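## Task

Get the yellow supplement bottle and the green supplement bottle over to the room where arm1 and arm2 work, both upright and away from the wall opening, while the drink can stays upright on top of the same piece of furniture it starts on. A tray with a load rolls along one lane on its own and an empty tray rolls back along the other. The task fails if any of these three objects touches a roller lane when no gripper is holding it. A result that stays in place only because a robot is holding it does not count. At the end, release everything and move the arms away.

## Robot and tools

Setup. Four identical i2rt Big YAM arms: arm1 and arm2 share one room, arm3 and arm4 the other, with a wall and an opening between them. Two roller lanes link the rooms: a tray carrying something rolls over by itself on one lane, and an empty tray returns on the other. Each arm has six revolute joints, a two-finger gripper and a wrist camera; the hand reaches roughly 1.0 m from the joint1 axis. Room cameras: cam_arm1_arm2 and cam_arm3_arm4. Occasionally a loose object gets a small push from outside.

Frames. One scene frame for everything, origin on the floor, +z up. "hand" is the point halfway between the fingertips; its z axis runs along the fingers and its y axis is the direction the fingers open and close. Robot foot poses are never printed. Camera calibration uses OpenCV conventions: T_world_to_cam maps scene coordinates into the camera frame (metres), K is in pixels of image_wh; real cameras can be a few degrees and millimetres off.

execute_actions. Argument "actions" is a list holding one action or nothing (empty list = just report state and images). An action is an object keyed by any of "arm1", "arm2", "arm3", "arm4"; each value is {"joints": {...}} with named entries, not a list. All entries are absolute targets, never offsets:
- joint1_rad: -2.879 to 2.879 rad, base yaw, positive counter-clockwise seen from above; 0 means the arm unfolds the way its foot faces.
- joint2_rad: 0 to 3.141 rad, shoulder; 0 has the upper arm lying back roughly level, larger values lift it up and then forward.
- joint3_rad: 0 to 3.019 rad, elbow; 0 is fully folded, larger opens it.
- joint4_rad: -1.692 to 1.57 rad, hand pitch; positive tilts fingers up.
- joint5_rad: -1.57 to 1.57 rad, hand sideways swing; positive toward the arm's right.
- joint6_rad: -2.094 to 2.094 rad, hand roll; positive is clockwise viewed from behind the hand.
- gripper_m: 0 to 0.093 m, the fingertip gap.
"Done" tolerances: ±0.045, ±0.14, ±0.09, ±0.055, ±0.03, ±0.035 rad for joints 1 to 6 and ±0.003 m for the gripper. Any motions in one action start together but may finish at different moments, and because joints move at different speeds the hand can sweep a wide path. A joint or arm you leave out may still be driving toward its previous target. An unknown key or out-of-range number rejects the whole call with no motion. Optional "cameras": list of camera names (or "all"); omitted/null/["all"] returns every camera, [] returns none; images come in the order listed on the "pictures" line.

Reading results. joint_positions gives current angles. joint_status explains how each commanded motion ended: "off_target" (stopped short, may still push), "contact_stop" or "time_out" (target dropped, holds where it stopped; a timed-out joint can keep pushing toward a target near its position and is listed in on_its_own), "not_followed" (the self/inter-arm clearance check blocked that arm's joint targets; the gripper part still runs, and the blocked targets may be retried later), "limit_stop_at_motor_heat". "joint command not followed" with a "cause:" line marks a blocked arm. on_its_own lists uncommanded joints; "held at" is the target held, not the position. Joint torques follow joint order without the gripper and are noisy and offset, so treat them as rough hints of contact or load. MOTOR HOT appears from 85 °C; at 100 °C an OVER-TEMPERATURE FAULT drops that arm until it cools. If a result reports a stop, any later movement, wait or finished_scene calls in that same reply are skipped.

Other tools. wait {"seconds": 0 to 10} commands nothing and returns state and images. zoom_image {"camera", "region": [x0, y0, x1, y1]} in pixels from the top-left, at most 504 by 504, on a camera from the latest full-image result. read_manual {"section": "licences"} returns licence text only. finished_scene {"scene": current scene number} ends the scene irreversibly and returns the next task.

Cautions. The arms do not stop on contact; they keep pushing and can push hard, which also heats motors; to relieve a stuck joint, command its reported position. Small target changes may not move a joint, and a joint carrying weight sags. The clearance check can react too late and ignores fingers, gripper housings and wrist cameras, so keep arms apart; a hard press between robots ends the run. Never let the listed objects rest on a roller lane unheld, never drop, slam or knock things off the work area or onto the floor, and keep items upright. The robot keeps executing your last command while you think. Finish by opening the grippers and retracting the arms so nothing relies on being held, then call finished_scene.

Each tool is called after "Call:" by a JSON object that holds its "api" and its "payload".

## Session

Call:
{"api": "execute_actions", "payload": {"actions": []}}

Scene clock: 0.00 s.
Joint torques (N m, as the arm reports them, + toward a larger angle): no reading
Motor temperatures (°C, as the motors report them): arm1=[28 27 28 26 29 25] | arm2=[27 28 31 26 25 25] | arm3=[28 25 29 28 25 27] | arm4=[27 26 27 29 26 26]
arm1.joint_positions: joint1_rad=+0.520 joint2_rad=+0.471 joint3_rad=+1.439 joint4_rad=-1.234 joint5_rad=+0.278 joint6_rad=-0.696 gripper_m=+0.095
arm1.joint_status: not commanded
arm1.hand: x=-1.2203 y=-0.4345 z=+1.5048 quat_wxyz=(-0.533, +0.759, -0.226, -0.299) (m; scene frame)
arm2.joint_positions: joint1_rad=+0.836 joint2_rad=+0.555 joint3_rad=+1.606 joint4_rad=-1.380 joint5_rad=-0.140 joint6_rad=+0.481 gripper_m=+0.095
arm2.joint_status: not commanded
arm2.hand: x=-1.7375 y=+0.2669 z=+1.5179 quat_wxyz=(-0.412, +0.201, -0.788, -0.411) (m; scene frame)
arm3.joint_positions: joint1_rad=+0.068 joint2_rad=+0.283 joint3_rad=+1.563 joint4_rad=-1.154 joint5_rad=+0.085 joint6_rad=+0.071 gripper_m=+0.094
arm3.joint_status: not commanded
arm3.hand: x=+1.1845 y=-0.5648 z=+1.6073 quat_wxyz=(-0.501, +0.453, -0.484, -0.556) (m; scene frame)
arm4.joint_positions: joint1_rad=+0.553 joint2_rad=+0.407 joint3_rad=+1.627 joint4_rad=-1.295 joint5_rad=+0.123 joint6_rad=-0.720 gripper_m=+0.094
arm4.joint_status: not commanded
arm4.hand: x=+1.7023 y=+0.1082 z=+1.6350 quat_wxyz=(-0.108, +0.620, +0.396, -0.669) (m; scene frame)
pictures: arm1_cam_wrist, arm2_cam_wrist, arm3_cam_wrist, arm4_cam_wrist, cam_arm1_arm2, cam_arm3_arm4
camera_calibration (this result's frames):
arm1_cam_wrist: T_world_to_cam=[[0.658051, 0.325159, 0.679146, -0.0785999], [0.708165, -0.573758, -0.411467, 1.23419], [0.255873, 0.751714, -0.607828, 1.6787], [0, 0, 0, 1]] pos_world=[-1.25182, -0.52822, 1.58157]
arm2_cam_wrist: T_world_to_cam=[[0.65366, -0.586746, -0.477972, 2.02202], [-0.753908, -0.449817, -0.478839, -0.456521], [0.0659575, 0.673345, -0.73638, 1.17348], [0, 0, 0, 1]] pos_world=[-1.74329, 0.190906, 1.612]
arm3_cam_wrist: T_world_to_cam=[[0.996007, 0.0129275, -0.0883331, -1.02995], [-0.0709181, -0.486438, -0.870832, 1.21189], [-0.0542263, 0.87362, -0.483579, 1.46128], [0, 0, 0, 1]] pos_world=[1.19102, -0.673781, 1.67102]
arm4_cam_wrist: T_world_to_cam=[[-0.356947, 0.65321, 0.667762, -0.555645], [0.352908, 0.756174, -0.55105, 0.22241], [-0.864895, 0.0389628, -0.500438, 2.41104], [0, 0, 0, 1]] pos_world=[1.80847, 0.100831, 1.70017]
Images, in order (width x height): arm1_cam_wrist 616x616, arm2_cam_wrist 616x616, arm3_cam_wrist 616x616, arm4_cam_wrist 616x616, cam_arm1_arm2 896x504, cam_arm3_arm4 896x504.

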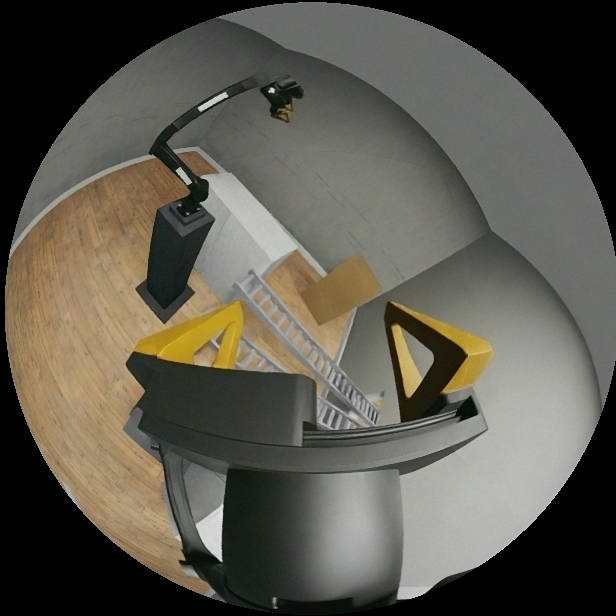

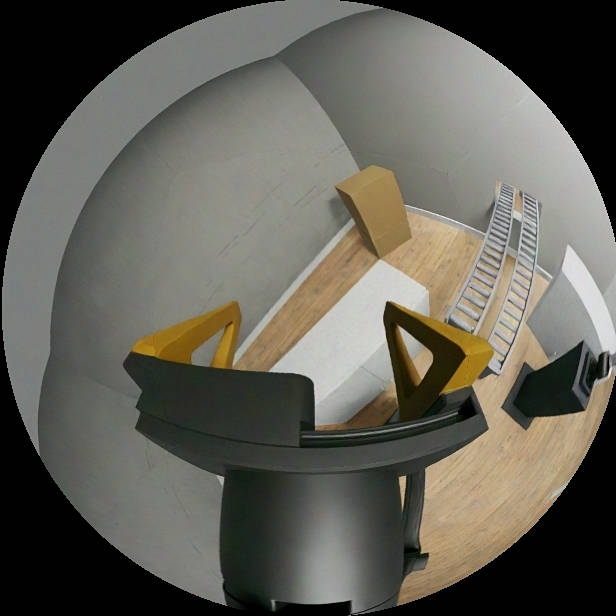

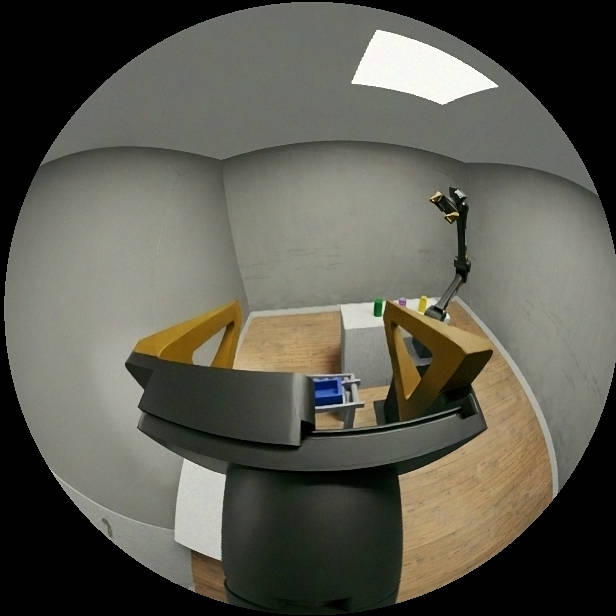

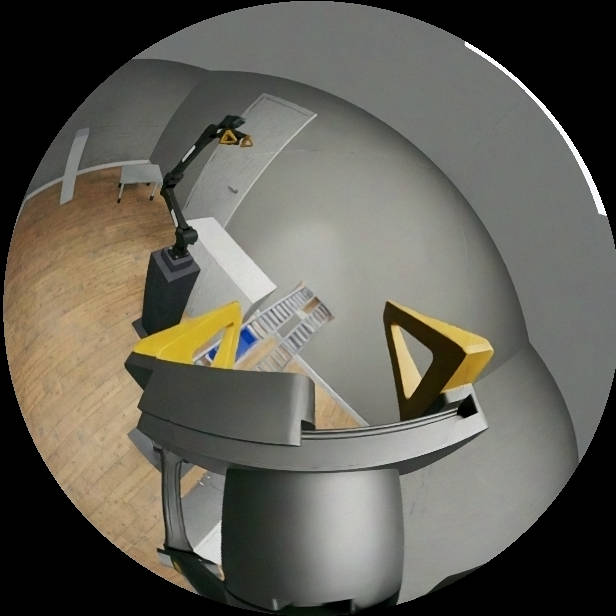

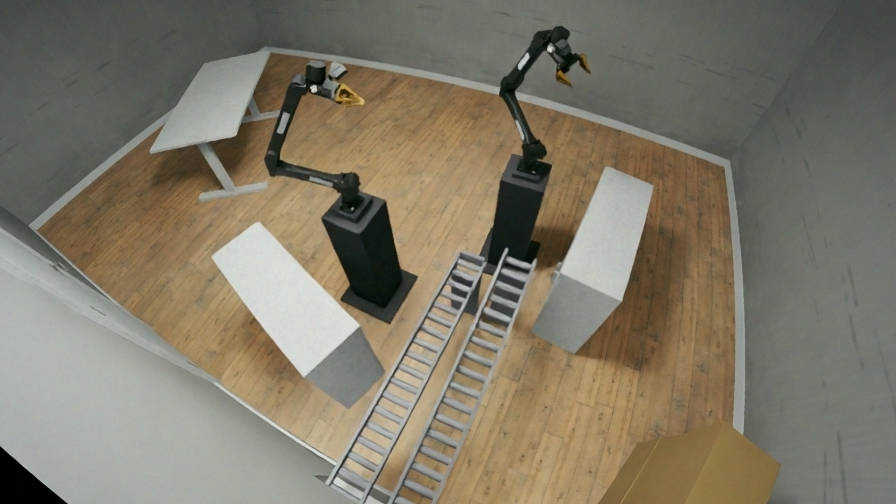

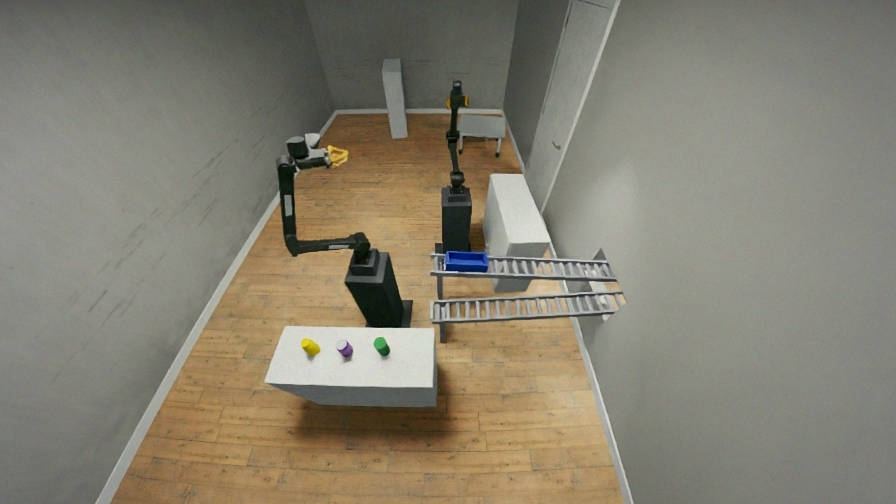

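Call:
{"api": "execute_actions", "payload": {"actions": [{"arm3":{"joints":{"joint1_rad":0.46,"joint2_rad":2.1,"joint3_rad":1.04,"joint4_rad":0.83,"joint5_rad":0.3,"joint6_rad":0,"gripper_m":0}},"arm4":{"joints":{"joint1_rad":-1.28,"joint2_rad":1.7,"joint3_rad":1.57,"joint4_rad":-1.18,"joint5_rad":0,"joint6_rad":0.22}}}], "cameras": []}}

Call:
{"api": "execute_actions", "payload": {"actions": [{"arm3":{"joints":{"joint2_rad":2.3}},"arm4":{"joints":{"joint2_rad":1.93}}}], "cameras": ["arm3_cam_wrist","arm4_cam_wrist","cam_arm3_arm4"]}}

Scene clock: 11.83 s.
Joint torques (N m, as the arm reports them, + toward a larger angle): arm1=[-1.36  7.43  8.9   2.63 -0.01  0.12] | arm2=[-0.64  3.33  9.18  2.74 -0.08  0.06] | arm3=[  1.52 -16.64   4.4    2.54   0.19  -0.08] | arm4=[  1.21 -17.71  10.54   0.51   0.04   0.24]
Motor temperatures (°C, as the motors report them): arm1=[28 27 30 26 29 25] | arm2=[27 28 33 26 25 25] | arm3=[28 25 29 28 25 27] | arm4=[27 27 28 29 26 26]
arm1.joint_positions: joint1_rad=+0.520 joint2_rad=+0.471 joint3_rad=+1.439 joint4_rad=-1.234 joint5_rad=+0.278 joint6_rad=-0.696 gripper_m=+0.095
arm1.joint_status: not commanded
arm1.hand: x=-1.2203 y=-0.4345 z=+1.5048 quat_wxyz=(-0.533, +0.759, -0.226, -0.299) (m; scene frame)
arm2.joint_positions: joint1_rad=+0.836 joint2_rad=+0.555 joint3_rad=+1.606 joint4_rad=-1.380 joint5_rad=-0.140 joint6_rad=+0.481 gripper_m=+0.095
arm2.joint_status: not commanded
arm2.hand: x=-1.7375 y=+0.2669 z=+1.5179 quat_wxyz=(-0.412, +0.201, -0.788, -0.411) (m; scene frame)
arm3.joint_positions: joint1_rad=+0.454 joint2_rad=+2.096 joint3_rad=+1.045 joint4_rad=+0.815 joint5_rad=+0.297 joint6_rad=+0.015 gripper_m=+0.000
arm3.joint_status: all done
arm3.hand: x=+0.8898 y=+0.0344 z=+0.9430 quat_wxyz=(-0.409, +0.616, -0.484, -0.468) (m; scene frame)
arm4.joint_positions: joint1_rad=-1.286 joint2_rad=+1.706 joint3_rad=+1.563 joint4_rad=-1.176 joint5_rad=+0.001 joint6_rad=+0.209 gripper_m=+0.094
arm4.joint_status: all done
arm4.hand: x=+1.6318 y=+0.6892 z=+1.1572 quat_wxyz=(-0.069, +0.720, -0.682, -0.106) (m; scene frame)
pictures: none
No camera images: the call's "cameras" was empty. Leave "cameras" out to get every camera's image.

Scene clock: 13.13 s.
Joint torques (N m, as the arm reports them, + toward a larger angle): arm1=[-1.38  7.63  8.87  2.61 -0.01  0.11] | arm2=[-0.86  3.29  9.31  2.6  -0.09  0.08] | arm3=[  1.45 -17.64   3.58   2.02   0.26  -0.07] | arm4=[  0.51 -19.51   9.67   0.04   0.02   0.19]
Motor temperatures (°C, as the motors report them): arm1=[28 27 30 26 29 25] | arm2=[27 28 33 26 25 25] | arm3=[28 26 29 28 25 27] | arm4=[27 27 29 29 26 26]
arm1.joint_positions: joint1_rad=+0.520 joint2_rad=+0.471 joint3_rad=+1.439 joint4_rad=-1.234 joint5_rad=+0.278 joint6_rad=-0.696 gripper_m=+0.095
arm1.joint_status: not commanded
arm1.hand: x=-1.2203 y=-0.4345 z=+1.5048 quat_wxyz=(-0.533, +0.759, -0.226, -0.299) (m; scene frame)
arm2.joint_positions: joint1_rad=+0.836 joint2_rad=+0.555 joint3_rad=+1.606 joint4_rad=-1.380 joint5_rad=-0.140 joint6_rad=+0.481 gripper_m=+0.095
arm2.joint_status: not commanded
arm2.hand: x=-1.7375 y=+0.2669 z=+1.5179 quat_wxyz=(-0.412, +0.201, -0.788, -0.411) (m; scene frame)
arm3.joint_positions: joint1_rad=+0.454 joint2_rad=+2.311 joint3_rad=+1.034 joint4_rad=+0.824 joint5_rad=+0.297 joint6_rad=+0.015 gripper_m=+0.000
arm3.joint_status: all done
arm3.hand: x=+0.9081 y=-0.0012 z=+0.8010 quat_wxyz=(-0.372, +0.675, -0.505, -0.388) (m; scene frame)
arm4.joint_positions: joint1_rad=-1.286 joint2_rad=+1.929 joint3_rad=+1.561 joint4_rad=-1.176 joint5_rad=+0.001 joint6_rad=+0.209 gripper_m=+0.094
arm4.joint_status: all done
arm4.hand: x=+1.6321 y=+0.6912 z=+1.0311 quat_wxyz=(-0.010, +0.726, -0.688, -0.010) (m; scene frame)
pictures: arm3_cam_wrist, arm4_cam_wrist, cam_arm3_arm4
camera_calibration (this result's frames):
arm3_cam_wrist: T_world_to_cam=[[0.973559, 0.197187, 0.115322, -0.975679], [0.228421, -0.845632, -0.482422, 0.180929], [0.00239253, 0.496008, -0.868315, 0.820272], [0, 0, 0, 1]] pos_world=[0.906591, -0.0614704, 0.912056]
arm4_cam_wrist: T_world_to_cam=[[0.998045, 0.0611871, -0.0127169, -1.6589], [0.0579994, -0.831096, 0.553096, -0.0864528], [0.0232734, -0.552753, -0.83302, 1.32767], [0, 0, 0, 1]] pos_world=[1.62977, 0.763529, 1.1327]
Images, in order (width x height): arm3_cam_wrist 616x616, arm4_cam_wrist 616x616, cam_arm3_arm4 896x504.

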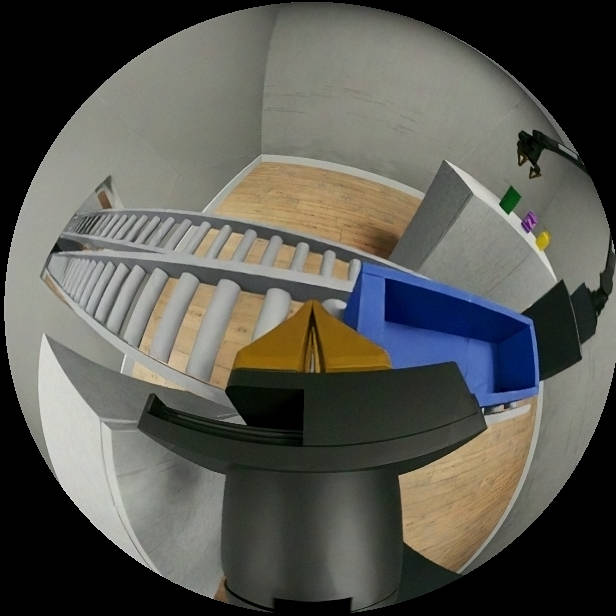

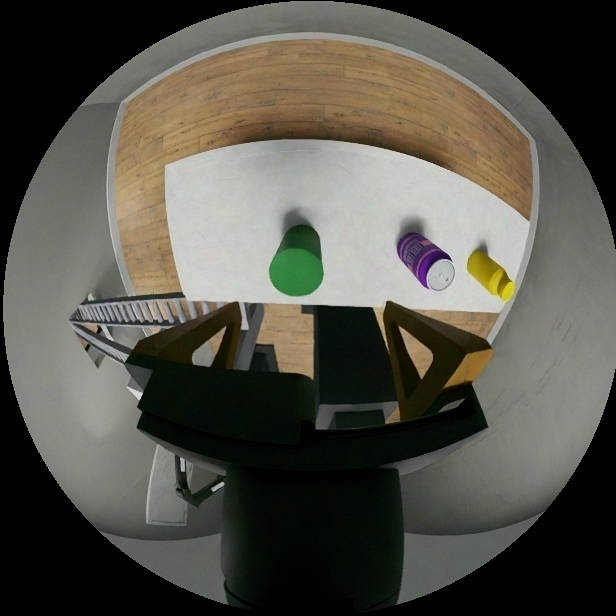

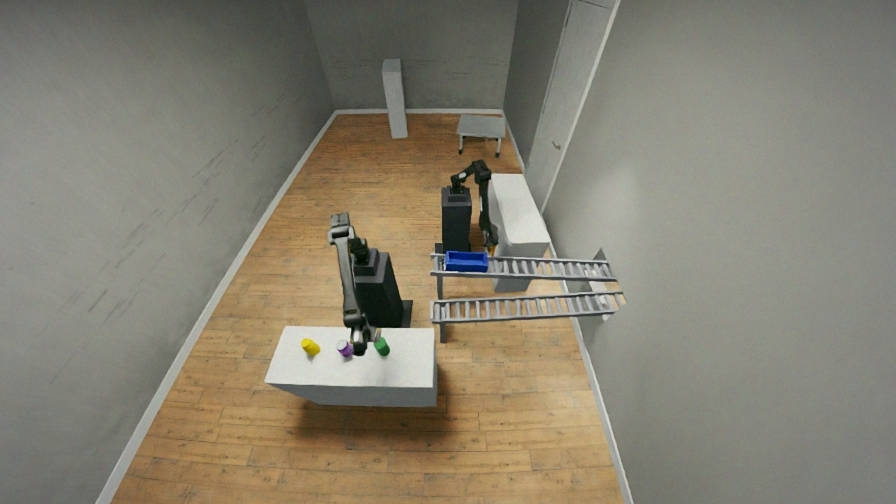

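Call:
{"api": "execute_actions", "payload": {"actions": [{"arm3":{"joints":{"joint1_rad":0.52}},"arm4":{"joints":{"joint1_rad":-1.245,"joint2_rad":1.98,"joint3_rad":1.47,"joint4_rad":-1.06}}}], "cameras": []}}

Call:
{"api": "execute_actions", "payload": {"actions": [{"arm3":{"joints":{"joint2_rad":2.44,"joint3_rad":1.09}},"arm4":{"joints":{"joint2_rad":2.095,"joint3_rad":1.41,"joint4_rad":-0.87}}}], "cameras": ["arm3_cam_wrist","arm4_cam_wrist"]}}

Scene clock: 19.50 s.
Joint torques (N m, as the arm reports them, + toward a larger angle): arm1=[-1.39  7.66  8.94  2.66  0.01  0.12] | arm2=[-0.66  2.96  9.3   2.69 -0.09  0.06] | arm3=[  0.45 -17.64   3.52   2.01   0.24  -0.07] | arm4=[  0.09 -18.43   7.89   0.71   0.08   0.2 ]
Motor temperatures (°C, as the motors report them): arm1=[28 27 30 26 29 25] | arm2=[27 27 34 26 25 25] | arm3=[28 26 29 28 25 27] | arm4=[27 28 29 29 26 26]
arm1.joint_positions: joint1_rad=+0.520 joint2_rad=+0.471 joint3_rad=+1.439 joint4_rad=-1.234 joint5_rad=+0.278 joint6_rad=-0.696 gripper_m=+0.095
arm1.joint_status: not commanded
arm1.hand: x=-1.2203 y=-0.4345 z=+1.5048 quat_wxyz=(-0.533, +0.759, -0.226, -0.299) (m; scene frame)
arm2.joint_positions: joint1_rad=+0.836 joint2_rad=+0.555 joint3_rad=+1.606 joint4_rad=-1.380 joint5_rad=-0.140 joint6_rad=+0.481 gripper_m=+0.095
arm2.joint_status: not commanded
arm2.hand: x=-1.7375 y=+0.2669 z=+1.5179 quat_wxyz=(-0.412, +0.201, -0.788, -0.411) (m; scene frame)
arm3.joint_positions: joint1_rad=+0.524 joint2_rad=+2.311 joint3_rad=+1.034 joint4_rad=+0.824 joint5_rad=+0.298 joint6_rad=+0.015 gripper_m=+0.000
arm3.joint_status: all done
arm3.hand: x=+0.8670 y=-0.0209 z=+0.8012 quat_wxyz=(-0.359, +0.693, -0.481, -0.401) (m; scene frame)
arm4.joint_positions: joint1_rad=-1.249 joint2_rad=+1.973 joint3_rad=+1.473 joint4_rad=-1.070 joint5_rad=+0.001 joint6_rad=+0.209 gripper_m=+0.094
arm4.joint_status: all done
arm4.hand: x=+1.6158 y=+0.6725 z=+0.9763 quat_wxyz=(-0.003, +0.738, -0.674, +0.001) (m; scene frame)
pictures: none
No camera images: the call's "cameras" was empty. Leave "cameras" out to get every camera's image.

Scene clock: 20.57 s.
Joint torques (N m, as the arm reports them, + toward a larger angle): arm1=[-1.42  7.6   8.88  2.68  0.    0.11] | arm2=[-0.64  3.37  9.23  2.64 -0.08  0.05] | arm3=[  0.65 -16.93   3.12   1.96   0.26  -0.07] | arm4=[  0.5  -20.38   7.43   0.72  -0.04   0.14]
Motor temperatures (°C, as the motors report them): arm1=[28 27 30 26 29 25] | arm2=[27 27 34 26 25 25] | arm3=[28 27 29 28 25 27] | arm4=[27 28 29 29 26 26]
arm1.joint_positions: joint1_rad=+0.520 joint2_rad=+0.471 joint3_rad=+1.439 joint4_rad=-1.234 joint5_rad=+0.278 joint6_rad=-0.696 gripper_m=+0.095
arm1.joint_status: not commanded
arm1.hand: x=-1.2203 y=-0.4345 z=+1.5048 quat_wxyz=(-0.533, +0.759, -0.226, -0.299) (m; scene frame)
arm2.joint_positions: joint1_rad=+0.836 joint2_rad=+0.555 joint3_rad=+1.606 joint4_rad=-1.380 joint5_rad=-0.140 joint6_rad=+0.481 gripper_m=+0.095
arm2.joint_status: not commanded
arm2.hand: x=-1.7375 y=+0.2669 z=+1.5179 quat_wxyz=(-0.412, +0.201, -0.788, -0.411) (m; scene frame)
arm3.joint_positions: joint1_rad=+0.524 joint2_rad=+2.438 joint3_rad=+1.081 joint4_rad=+0.824 joint5_rad=+0.298 joint6_rad=+0.015 gripper_m=+0.000
arm3.joint_status: all done
arm3.hand: x=+0.8730 y=-0.0310 z=+0.7361 quat_wxyz=(-0.345, +0.713, -0.486, -0.369) (m; scene frame)
arm4.joint_positions: joint1_rad=-1.249 joint2_rad=+2.100 joint3_rad=+1.407 joint4_rad=-0.880 joint5_rad=+0.001 joint6_rad=+0.209 gripper_m=+0.094
arm4.joint_status: all done
arm4.hand: x=+1.6172 y=+0.6699 z=+0.8860 quat_wxyz=(-0.003, +0.738, -0.674, +0.003) (m; scene frame)
pictures: arm3_cam_wrist, arm4_cam_wrist
camera_calibration (this result's frames):
arm3_cam_wrist: T_world_to_cam=[[0.952065, 0.273181, 0.137639, -0.923425], [0.30585, -0.857917, -0.412837, 0.0132099], [0.00530315, 0.435144, -0.900345, 0.797985], [0, 0, 0, 1]] pos_world=[0.870889, -0.083643, 0.851015]
arm4_cam_wrist: T_world_to_cam=[[0.995242, 0.0972092, -0.00666887, -1.66954], [0.0832029, -0.812234, 0.577368, -0.0979801], [0.0507088, -0.575176, -0.816457, 1.15135], [0, 0, 0, 1]] pos_world=[1.61137, 0.744941, 0.985464]
Images, in order (width x height): arm3_cam_wrist 616x616, arm4_cam_wrist 616x616.

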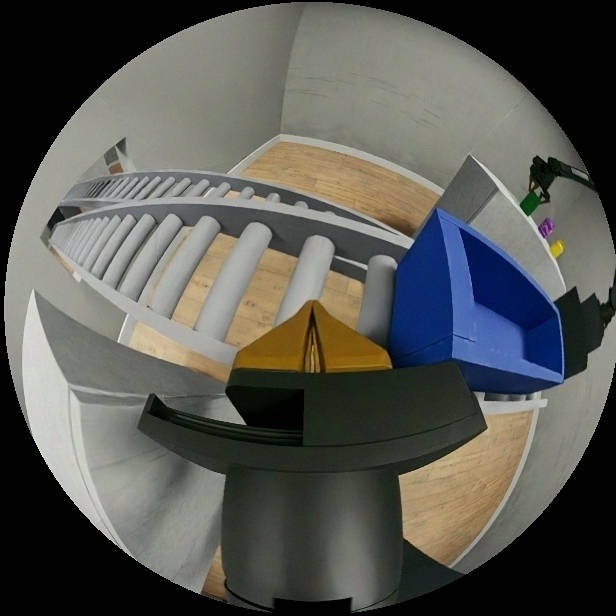

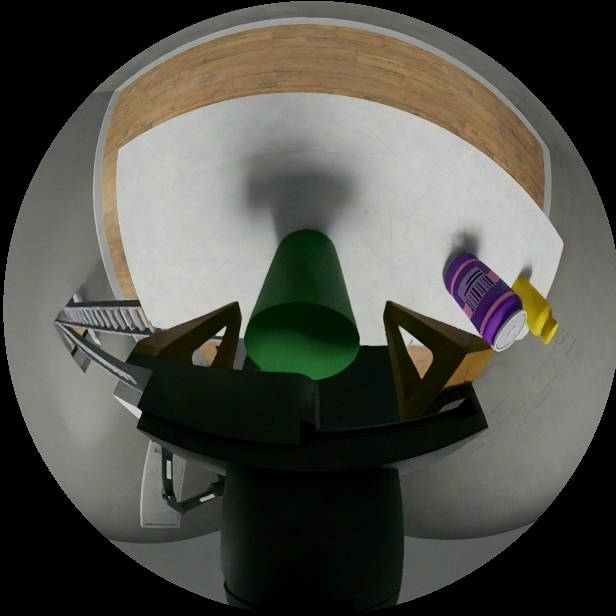

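Call:
{"api": "execute_actions", "payload": {"actions": [{"arm3":{"joints":{"joint1_rad":0.43}},"arm4":{"joints":{"joint1_rad":-1.225,"joint2_rad":2.135,"joint3_rad":1.36,"joint4_rad":-0.8}}}], "cameras": []}}

Call:
{"api": "execute_actions", "payload": {"actions": [{"arm3":{"joints":{"joint1_rad":0.36,"joint5_rad":0.35}},"arm4":{"joints":{"gripper_m":0.02}}}], "cameras": ["arm4_cam_wrist"]}}

Call:
{"api": "execute_actions", "payload": {"actions": [{"arm4":{"joints":{"joint2_rad":2.0,"joint3_rad":1.55,"joint4_rad":-1.11}}}], "cameras": []}}

Call:
{"api": "execute_actions", "payload": {"actions": [{"arm4":{"joints":{"joint1_rad":0.225,"joint2_rad":2.15,"joint3_rad":1.8,"joint4_rad":-1.21}}}], "cameras": ["arm3_cam_wrist","arm4_cam_wrist","cam_arm3_arm4"]}}

Scene clock: 28.20 s.
Joint torques (N m, as the arm reports them, + toward a larger angle): arm1=[-1.51  7.76  8.89  2.67  0.    0.11] | arm2=[-0.51  3.6   9.15  2.65 -0.06  0.05] | arm3=[  1.49 -16.91   3.2    1.95   0.25  -0.07] | arm4=[  0.86 -17.53   6.38   0.87  -0.01   0.23]
Motor temperatures (°C, as the motors report them): arm1=[28 27 31 26 29 25] | arm2=[27 27 34 26 25 25] | arm3=[28 27 29 28 25 27] | arm4=[27 29 30 29 26 26]
arm1.joint_positions: joint1_rad=+0.520 joint2_rad=+0.471 joint3_rad=+1.439 joint4_rad=-1.234 joint5_rad=+0.278 joint6_rad=-0.696 gripper_m=+0.095
arm1.joint_status: not commanded
arm1.hand: x=-1.2203 y=-0.4345 z=+1.5048 quat_wxyz=(-0.533, +0.759, -0.226, -0.299) (m; scene frame)
arm2.joint_positions: joint1_rad=+0.836 joint2_rad=+0.555 joint3_rad=+1.606 joint4_rad=-1.380 joint5_rad=-0.140 joint6_rad=+0.481 gripper_m=+0.095
arm2.joint_status: not commanded
arm2.hand: x=-1.7375 y=+0.2669 z=+1.5179 quat_wxyz=(-0.412, +0.201, -0.788, -0.411) (m; scene frame)
arm3.joint_positions: joint1_rad=+0.424 joint2_rad=+2.438 joint3_rad=+1.081 joint4_rad=+0.824 joint5_rad=+0.298 joint6_rad=+0.014 gripper_m=+0.000
arm3.joint_status: all done
arm3.hand: x=+0.9311 y=-0.0042 z=+0.7359 quat_wxyz=(-0.363, +0.688, -0.521, -0.351) (m; scene frame)
arm4.joint_positions: joint1_rad=-1.235 joint2_rad=+2.116 joint3_rad=+1.366 joint4_rad=-0.810 joint5_rad=+0.001 joint6_rad=+0.209 gripper_m=+0.094
arm4.joint_status: all done
arm4.hand: x=+1.6119 y=+0.6615 z=+0.8658 quat_wxyz=(-0.006, +0.743, -0.669, -0.003) (m; scene frame)
pictures: none
No camera images: the call's "cameras" was empty. Leave "cameras" out to get every camera's image.

Scene clock: 29.03 s.
Joint torques (N m, as the arm reports them, + toward a larger angle): arm1=[-1.57  7.52  8.89  2.65  0.01  0.11] | arm2=[-0.74  3.51  9.2   2.67 -0.09  0.05] | arm3=[  1.2  -16.83   3.17   1.93   0.31  -0.05] | arm4=[  1.37 -17.62   6.17   0.68  -0.01   0.18]
Motor temperatures (°C, as the motors report them): arm1=[28 27 31 26 29 25] | arm2=[27 27 34 26 25 25] | arm3=[28 27 29 28 25 27] | arm4=[27 29 30 29 26 26]
arm1.joint_positions: joint1_rad=+0.520 joint2_rad=+0.471 joint3_rad=+1.439 joint4_rad=-1.234 joint5_rad=+0.278 joint6_rad=-0.696 gripper_m=+0.095
arm1.joint_status: not commanded
arm1.hand: x=-1.2203 y=-0.4345 z=+1.5048 quat_wxyz=(-0.533, +0.759, -0.226, -0.299) (m; scene frame)
arm2.joint_positions: joint1_rad=+0.836 joint2_rad=+0.555 joint3_rad=+1.606 joint4_rad=-1.380 joint5_rad=-0.140 joint6_rad=+0.481 gripper_m=+0.095
arm2.joint_status: not commanded
arm2.hand: x=-1.7375 y=+0.2669 z=+1.5179 quat_wxyz=(-0.412, +0.201, -0.788, -0.411) (m; scene frame)
arm3.joint_positions: joint1_rad=+0.360 joint2_rad=+2.438 joint3_rad=+1.081 joint4_rad=+0.824 joint5_rad=+0.347 joint6_rad=+0.014 gripper_m=+0.000
arm3.joint_status: all done
arm3.hand: x=+0.9779 y=+0.0108 z=+0.7371 quat_wxyz=(-0.391, +0.662, -0.550, -0.326) (m; scene frame)
arm4.joint_positions: joint1_rad=-1.235 joint2_rad=+2.116 joint3_rad=+1.366 joint4_rad=-0.809 joint5_rad=+0.000 joint6_rad=+0.210 gripper_m=+0.065
arm4.joint_status: gripper_m off_target (ended at +0.065, target +0.020)
arm4.hand: x=+1.6117 y=+0.6619 z=+0.8658 quat_wxyz=(-0.006, +0.743, -0.669, -0.004) (m; scene frame)
pictures: arm4_cam_wrist
camera_calibration (this result's frames):
arm4_cam_wrist: T_world_to_cam=[[0.993801, 0.110713, -0.0100892, -1.66709], [0.0970017, -0.819218, 0.56522, -0.0994388], [0.0543117, -0.562695, -0.824879, 1.1238], [0, 0, 0, 1]] pos_world=[1.60537, 0.735463, 0.966385]
Images, in order (width x height): arm4_cam_wrist 616x616.

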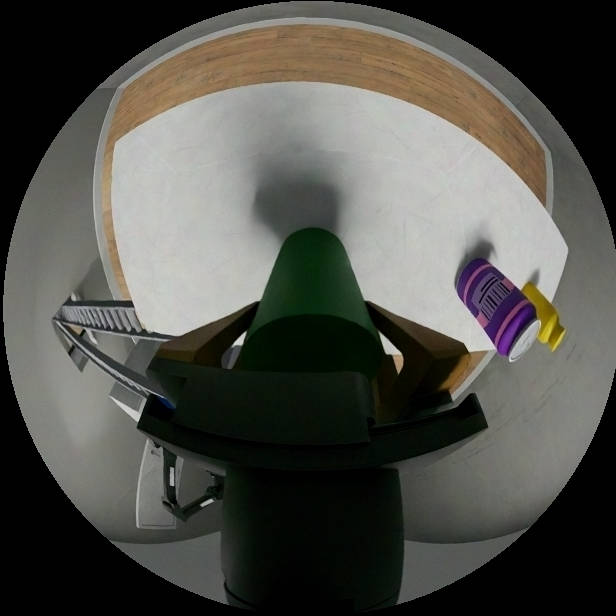

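Scene clock: 30.30 s.
Joint torques (N m, as the arm reports them, + toward a larger angle): arm1=[-1.55  7.79  8.9   2.65  0.01  0.12] | arm2=[-0.79  3.54  9.25  2.6  -0.09  0.04] | arm3=[  0.86 -16.95   3.11   1.92   0.31  -0.06] | arm4=[  0.78 -18.47  10.81   0.13   0.04   0.2 ]
Motor temperatures (°C, as the motors report them): arm1=[28 27 31 26 29 25] | arm2=[27 27 34 26 25 25] | arm3=[28 27 29 28 25 27] | arm4=[27 29 30 29 26 26]
arm1.joint_positions: joint1_rad=+0.520 joint2_rad=+0.471 joint3_rad=+1.439 joint4_rad=-1.234 joint5_rad=+0.278 joint6_rad=-0.696 gripper_m=+0.095
arm1.joint_status: not commanded
arm1.hand: x=-1.2203 y=-0.4345 z=+1.5048 quat_wxyz=(-0.533, +0.759, -0.226, -0.299) (m; scene frame)
arm2.joint_positions: joint1_rad=+0.836 joint2_rad=+0.555 joint3_rad=+1.606 joint4_rad=-1.380 joint5_rad=-0.140 joint6_rad=+0.481 gripper_m=+0.095
arm2.joint_status: not commanded
arm2.hand: x=-1.7375 y=+0.2669 z=+1.5179 quat_wxyz=(-0.412, +0.201, -0.788, -0.411) (m; scene frame)
arm3.joint_positions: joint1_rad=+0.360 joint2_rad=+2.438 joint3_rad=+1.081 joint4_rad=+0.824 joint5_rad=+0.347 joint6_rad=+0.014 gripper_m=+0.000
arm3.joint_status: not commanded
arm3.hand: x=+0.9779 y=+0.0108 z=+0.7371 quat_wxyz=(-0.391, +0.662, -0.550, -0.326) (m; scene frame)
arm4.joint_positions: joint1_rad=-1.235 joint2_rad=+1.993 joint3_rad=+1.520 joint4_rad=-1.100 joint5_rad=+0.000 joint6_rad=+0.210 gripper_m=+0.065
arm4.joint_status: all done
arm4.hand: x=+1.6050 y=+0.6803 z=+0.9812 quat_wxyz=(-0.003, +0.743, -0.669, +0.003) (m; scene frame)
pictures: none
No camera images: the call's "cameras" was empty. Leave "cameras" out to get every camera's image.

Scene clock: 32.17 s.
Joint torques (N m, as the arm reports them, + toward a larger angle): arm1=[-1.33  7.43  8.92  2.63 -0.01  0.1 ] | arm2=[-0.65  3.73  9.29  2.56 -0.07  0.05] | arm3=[  0.86 -16.87   3.12   1.9    0.3   -0.06] | arm4=[ -0.36 -22.76  10.37  -0.29   0.2    0.21]
Motor temperatures (°C, as the motors report them): arm1=[28 27 31 26 29 25] | arm2=[27 27 34 26 25 25] | arm3=[28 27 29 28 25 27] | arm4=[27 30 30 29 26 26]
arm1.joint_positions: joint1_rad=+0.520 joint2_rad=+0.471 joint3_rad=+1.439 joint4_rad=-1.234 joint5_rad=+0.278 joint6_rad=-0.696 gripper_m=+0.095
arm1.joint_status: not commanded
arm1.hand: x=-1.2203 y=-0.4345 z=+1.5048 quat_wxyz=(-0.533, +0.759, -0.226, -0.299) (m; scene frame)
arm2.joint_positions: joint1_rad=+0.836 joint2_rad=+0.555 joint3_rad=+1.606 joint4_rad=-1.380 joint5_rad=-0.140 joint6_rad=+0.481 gripper_m=+0.095
arm2.joint_status: not commanded
arm2.hand: x=-1.7375 y=+0.2669 z=+1.5179 quat_wxyz=(-0.412, +0.201, -0.788, -0.411) (m; scene frame)
arm3.joint_positions: joint1_rad=+0.360 joint2_rad=+2.438 joint3_rad=+1.081 joint4_rad=+0.824 joint5_rad=+0.347 joint6_rad=+0.014 gripper_m=+0.000
arm3.joint_status: not commanded
arm3.hand: x=+0.9779 y=+0.0108 z=+0.7371 quat_wxyz=(-0.391, +0.662, -0.550, -0.326) (m; scene frame)
arm4.joint_positions: joint1_rad=+0.235 joint2_rad=+2.171 joint3_rad=+1.778 joint4_rad=-1.200 joint5_rad=-0.003 joint6_rad=+0.211 gripper_m=+0.065
arm4.joint_status: all done
arm4.hand: x=+1.1583 y=-0.0051 z=+0.9607 quat_wxyz=(-0.002, +1.000, +0.001, +0.014) (m; scene frame)
pictures: arm3_cam_wrist, arm4_cam_wrist, cam_arm3_arm4
camera_calibration (this result's frames):
arm3_cam_wrist: T_world_to_cam=[[0.983871, 0.0721701, 0.163675, -1.08303], [0.135349, -0.898599, -0.417372, 0.187922], [0.116957, 0.432794, -0.893874, 0.666138], [0, 0, 0, 1]] pos_world=[0.962213, -0.0412723, 0.851142]
arm4_cam_wrist: T_world_to_cam=[[-0.0082049, 0.999912, -0.0104414, 0.0238162], [0.800052, 0.0128282, 0.599793, -1.49885], [0.599874, -0.00343241, -0.800087, 0.198516], [0, 0, 0, 1]] pos_world=[1.08027, -0.0039053, 1.05808]
Images, in order (width x height): arm3_cam_wrist 616x616, arm4_cam_wrist 616x616, cam_arm3_arm4 896x504.

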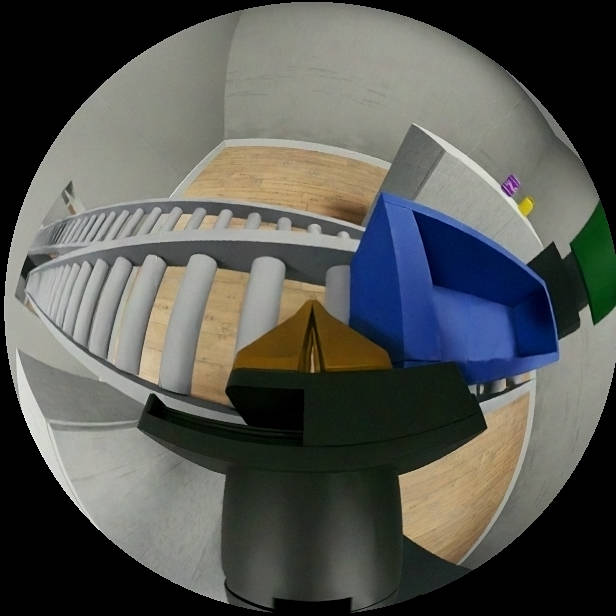

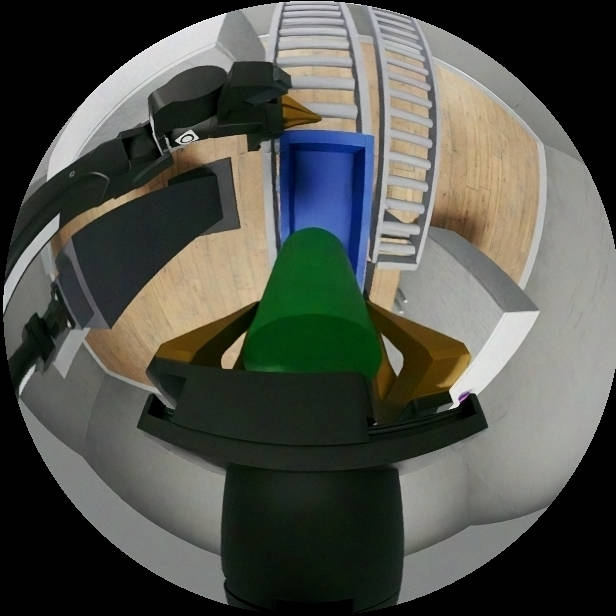

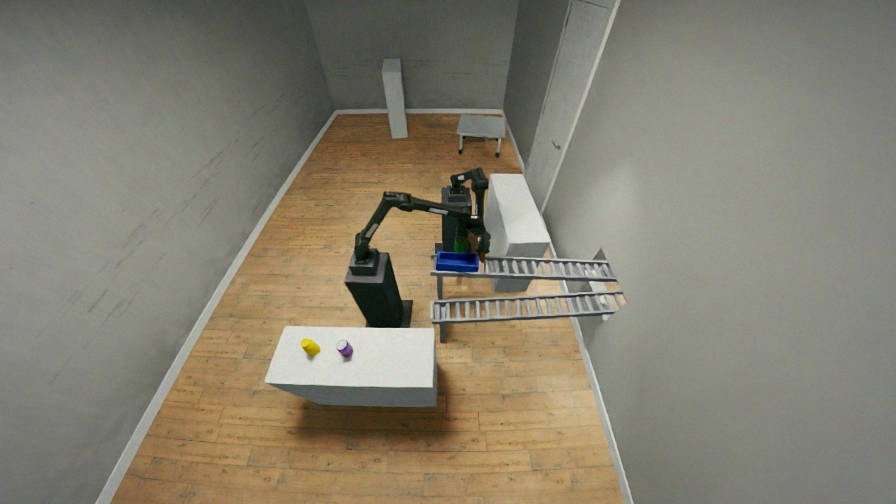

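Call:
{"api": "execute_actions", "payload": {"actions": [{"arm4":{"joints":{"joint1_rad":0.205}}}], "cameras": []}}

Call:
{"api": "execute_actions", "payload": {"actions": [{"arm4":{"joints":{"joint2_rad":2.35,"joint3_rad":1.79,"joint4_rad":-1.0}}}], "cameras": ["arm3_cam_wrist","arm4_cam_wrist"]}}

Scene clock: 36.33 s.
Joint torques (N m, as the arm reports them, + toward a larger angle): arm1=[-1.33  7.58  8.88  2.64  0.    0.11] | arm2=[-0.52  3.3   9.13  2.63 -0.1   0.07] | arm3=[  0.69 -16.98   3.11   1.96   0.31  -0.06] | arm4=[ -0.12 -22.37  10.43  -0.15   0.13   0.2 ]
Motor temperatures (°C, as the motors report them): arm1=[28 27 31 26 29 25] | arm2=[27 27 34 26 25 25] | arm3=[28 28 29 28 25 27] | arm4=[27 30 31 29 26 26]
arm1.joint_positions: joint1_rad=+0.520 joint2_rad=+0.471 joint3_rad=+1.439 joint4_rad=-1.234 joint5_rad=+0.278 joint6_rad=-0.696 gripper_m=+0.095
arm1.joint_status: not commanded
arm1.hand: x=-1.2203 y=-0.4345 z=+1.5048 quat_wxyz=(-0.533, +0.759, -0.226, -0.299) (m; scene frame)
arm2.joint_positions: joint1_rad=+0.836 joint2_rad=+0.555 joint3_rad=+1.606 joint4_rad=-1.380 joint5_rad=-0.140 joint6_rad=+0.481 gripper_m=+0.095
arm2.joint_status: not commanded
arm2.hand: x=-1.7375 y=+0.2669 z=+1.5179 quat_wxyz=(-0.412, +0.201, -0.788, -0.411) (m; scene frame)
arm3.joint_positions: joint1_rad=+0.360 joint2_rad=+2.438 joint3_rad=+1.081 joint4_rad=+0.824 joint5_rad=+0.347 joint6_rad=+0.014 gripper_m=+0.000
arm3.joint_status: not commanded
arm3.hand: x=+0.9779 y=+0.0108 z=+0.7371 quat_wxyz=(-0.391, +0.662, -0.550, -0.326) (m; scene frame)
arm4.joint_positions: joint1_rad=+0.211 joint2_rad=+2.171 joint3_rad=+1.778 joint4_rad=-1.200 joint5_rad=-0.003 joint6_rad=+0.211 gripper_m=+0.065
arm4.joint_status: all done
arm4.hand: x=+1.1553 y=+0.0098 z=+0.9607 quat_wxyz=(-0.002, +1.000, -0.011, +0.014) (m; scene frame)
pictures: none
No camera images: the call's "cameras" was empty. Leave "cameras" out to get every camera's image.

Scene clock: 37.67 s.
Joint torques (N m, as the arm reports them, + toward a larger angle): arm1=[-1.39  7.51  8.91  2.66  0.01  0.12] | arm2=[-0.63  3.25  9.34  2.59 -0.07  0.05] | arm3=[  0.89 -16.84   3.08   1.93   0.3   -0.06] | arm4=[ -0.71 -24.22   8.98   0.44   0.15   0.2 ]
Motor temperatures (°C, as the motors report them): arm1=[28 27 31 26 29 25] | arm2=[27 27 34 26 25 25] | arm3=[28 28 29 28 25 27] | arm4=[27 31 31 29 26 26]
arm1.joint_positions: joint1_rad=+0.520 joint2_rad=+0.471 joint3_rad=+1.439 joint4_rad=-1.234 joint5_rad=+0.278 joint6_rad=-0.696 gripper_m=+0.095
arm1.joint_status: not commanded
arm1.hand: x=-1.2203 y=-0.4345 z=+1.5048 quat_wxyz=(-0.533, +0.759, -0.226, -0.299) (m; scene frame)
arm2.joint_positions: joint1_rad=+0.836 joint2_rad=+0.555 joint3_rad=+1.606 joint4_rad=-1.380 joint5_rad=-0.140 joint6_rad=+0.481 gripper_m=+0.095
arm2.joint_status: not commanded
arm2.hand: x=-1.7375 y=+0.2669 z=+1.5179 quat_wxyz=(-0.412, +0.201, -0.788, -0.411) (m; scene frame)
arm3.joint_positions: joint1_rad=+0.360 joint2_rad=+2.438 joint3_rad=+1.081 joint4_rad=+0.824 joint5_rad=+0.347 joint6_rad=+0.014 gripper_m=+0.000
arm3.joint_status: not commanded
arm3.hand: x=+0.9779 y=+0.0108 z=+0.7371 quat_wxyz=(-0.391, +0.662, -0.550, -0.326) (m; scene frame)
arm4.joint_positions: joint1_rad=+0.211 joint2_rad=+2.369 joint3_rad=+1.772 joint4_rad=-1.008 joint5_rad=-0.003 joint6_rad=+0.211 gripper_m=+0.065
arm4.joint_status: all done
arm4.hand: x=+1.1477 y=+0.0085 z=+0.8337 quat_wxyz=(-0.003, +1.000, -0.011, +0.020) (m; scene frame)
pictures: arm3_cam_wrist, arm4_cam_wrist
camera_calibration (this result's frames):
arm3_cam_wrist: T_world_to_cam=[[0.983871, 0.0721701, 0.163675, -1.08303], [0.135349, -0.898599, -0.417372, 0.187922], [0.116957, 0.432794, -0.893874, 0.666138], [0, 0, 0, 1]] pos_world=[0.962213, -0.0412723, 0.851142]
arm4_cam_wrist: T_world_to_cam=[[0.0155565, 0.999852, -0.00736261, -0.0210547], [0.792736, -0.0078457, 0.609515, -1.41393], [0.609367, -0.0153185, -0.79274, 0.0863552], [0, 0, 0, 1]] pos_world=[1.06858, 0.0112811, 0.930112]
Images, in order (width x height): arm3_cam_wrist 616x616, arm4_cam_wrist 616x616.

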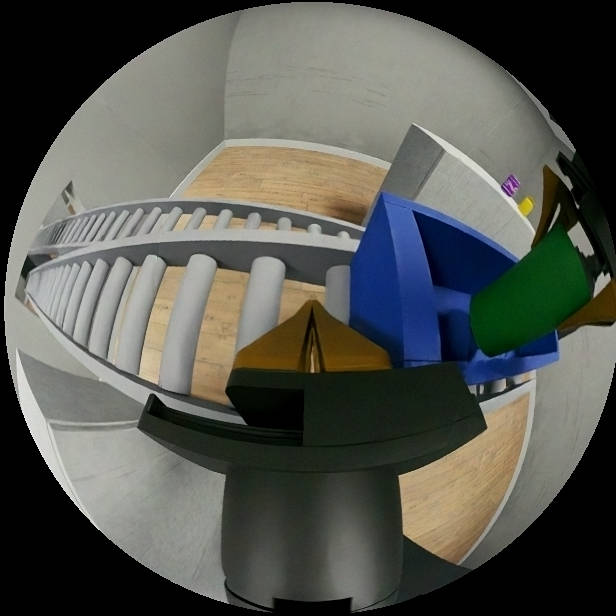

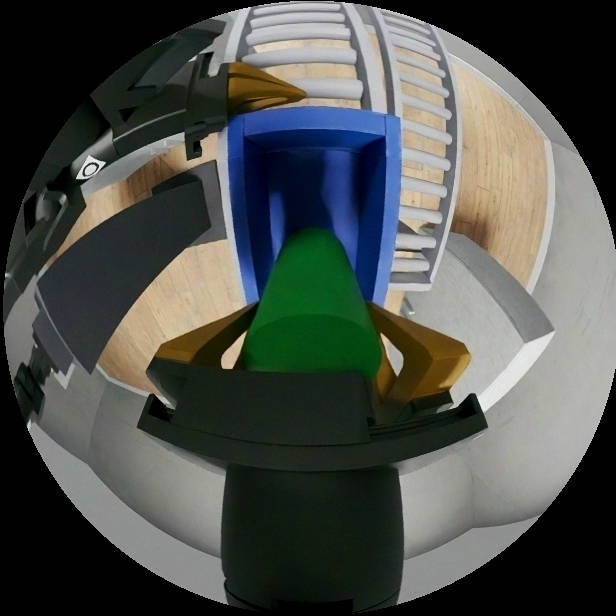

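Call:
{"api": "execute_actions", "payload": {"actions": [{"arm4":{"joints":{"joint2_rad":2.425,"joint4_rad":-0.95}}}], "cameras": ["arm3_cam_wrist","arm4_cam_wrist"]}}

Scene clock: 40.83 s.
Joint torques (N m, as the arm reports them, + toward a larger angle): arm1=[-1.53  7.52  8.84  2.67  0.    0.11] | arm2=[-0.42  3.25  9.33  2.64 -0.1   0.04] | arm3=[  0.74 -16.87   3.1    1.94   0.3   -0.05] | arm4=[ -0.06 -22.22   8.82   0.46   0.12   0.1 ]
Motor temperatures (°C, as the motors report them): arm1=[28 27 31 26 29 25] | arm2=[27 27 34 26 25 25] | arm3=[28 28 29 28 25 27] | arm4=[27 31 31 29 26 26]
arm1.joint_positions: joint1_rad=+0.520 joint2_rad=+0.471 joint3_rad=+1.439 joint4_rad=-1.234 joint5_rad=+0.278 joint6_rad=-0.696 gripper_m=+0.095
arm1.joint_status: not commanded
arm1.hand: x=-1.2203 y=-0.4345 z=+1.5048 quat_wxyz=(-0.533, +0.759, -0.226, -0.299) (m; scene frame)
arm2.joint_positions: joint1_rad=+0.836 joint2_rad=+0.555 joint3_rad=+1.606 joint4_rad=-1.380 joint5_rad=-0.140 joint6_rad=+0.481 gripper_m=+0.095
arm2.joint_status: not commanded
arm2.hand: x=-1.7375 y=+0.2669 z=+1.5179 quat_wxyz=(-0.412, +0.201, -0.788, -0.411) (m; scene frame)
arm3.joint_positions: joint1_rad=+0.360 joint2_rad=+2.438 joint3_rad=+1.081 joint4_rad=+0.824 joint5_rad=+0.347 joint6_rad=+0.014 gripper_m=+0.000
arm3.joint_status: not commanded
arm3.hand: x=+0.9779 y=+0.0108 z=+0.7371 quat_wxyz=(-0.391, +0.662, -0.550, -0.326) (m; scene frame)
arm4.joint_positions: joint1_rad=+0.211 joint2_rad=+2.419 joint3_rad=+1.772 joint4_rad=-0.957 joint5_rad=-0.002 joint6_rad=+0.211 gripper_m=+0.065
arm4.joint_status: all done
arm4.hand: x=+1.1484 y=+0.0088 z=+0.8022 quat_wxyz=(-0.004, +1.000, -0.011, +0.020) (m; scene frame)
pictures: arm3_cam_wrist, arm4_cam_wrist
camera_calibration (this result's frames):
arm3_cam_wrist: T_world_to_cam=[[0.983871, 0.0721701, 0.163675, -1.08303], [0.135349, -0.898599, -0.417372, 0.187922], [0.116957, 0.432794, -0.893874, 0.666138], [0, 0, 0, 1]] pos_world=[0.962213, -0.0412723, 0.851142]
arm4_cam_wrist: T_world_to_cam=[[0.0155149, 0.999856, -0.00684872, -0.0219602], [0.793508, -0.00814487, 0.608506, -1.39532], [0.608362, -0.0148754, -0.79352, 0.0628122], [0, 0, 0, 1]] pos_world=[1.06933, 0.0115266, 0.898755]
Images, in order (width x height): arm3_cam_wrist 616x616, arm4_cam_wrist 616x616.

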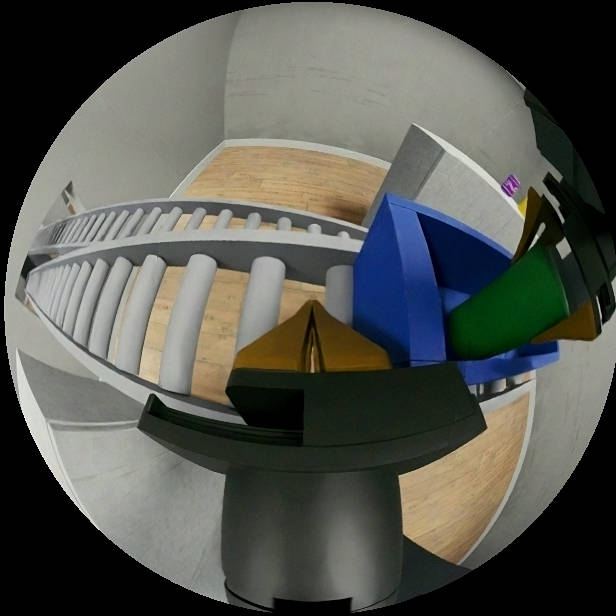

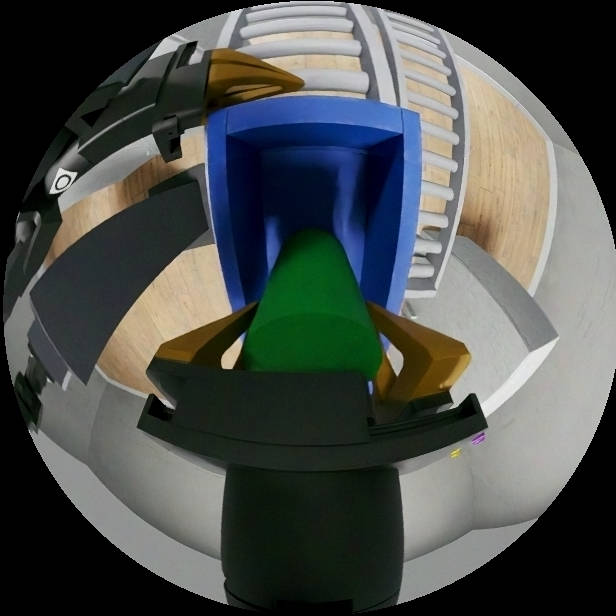

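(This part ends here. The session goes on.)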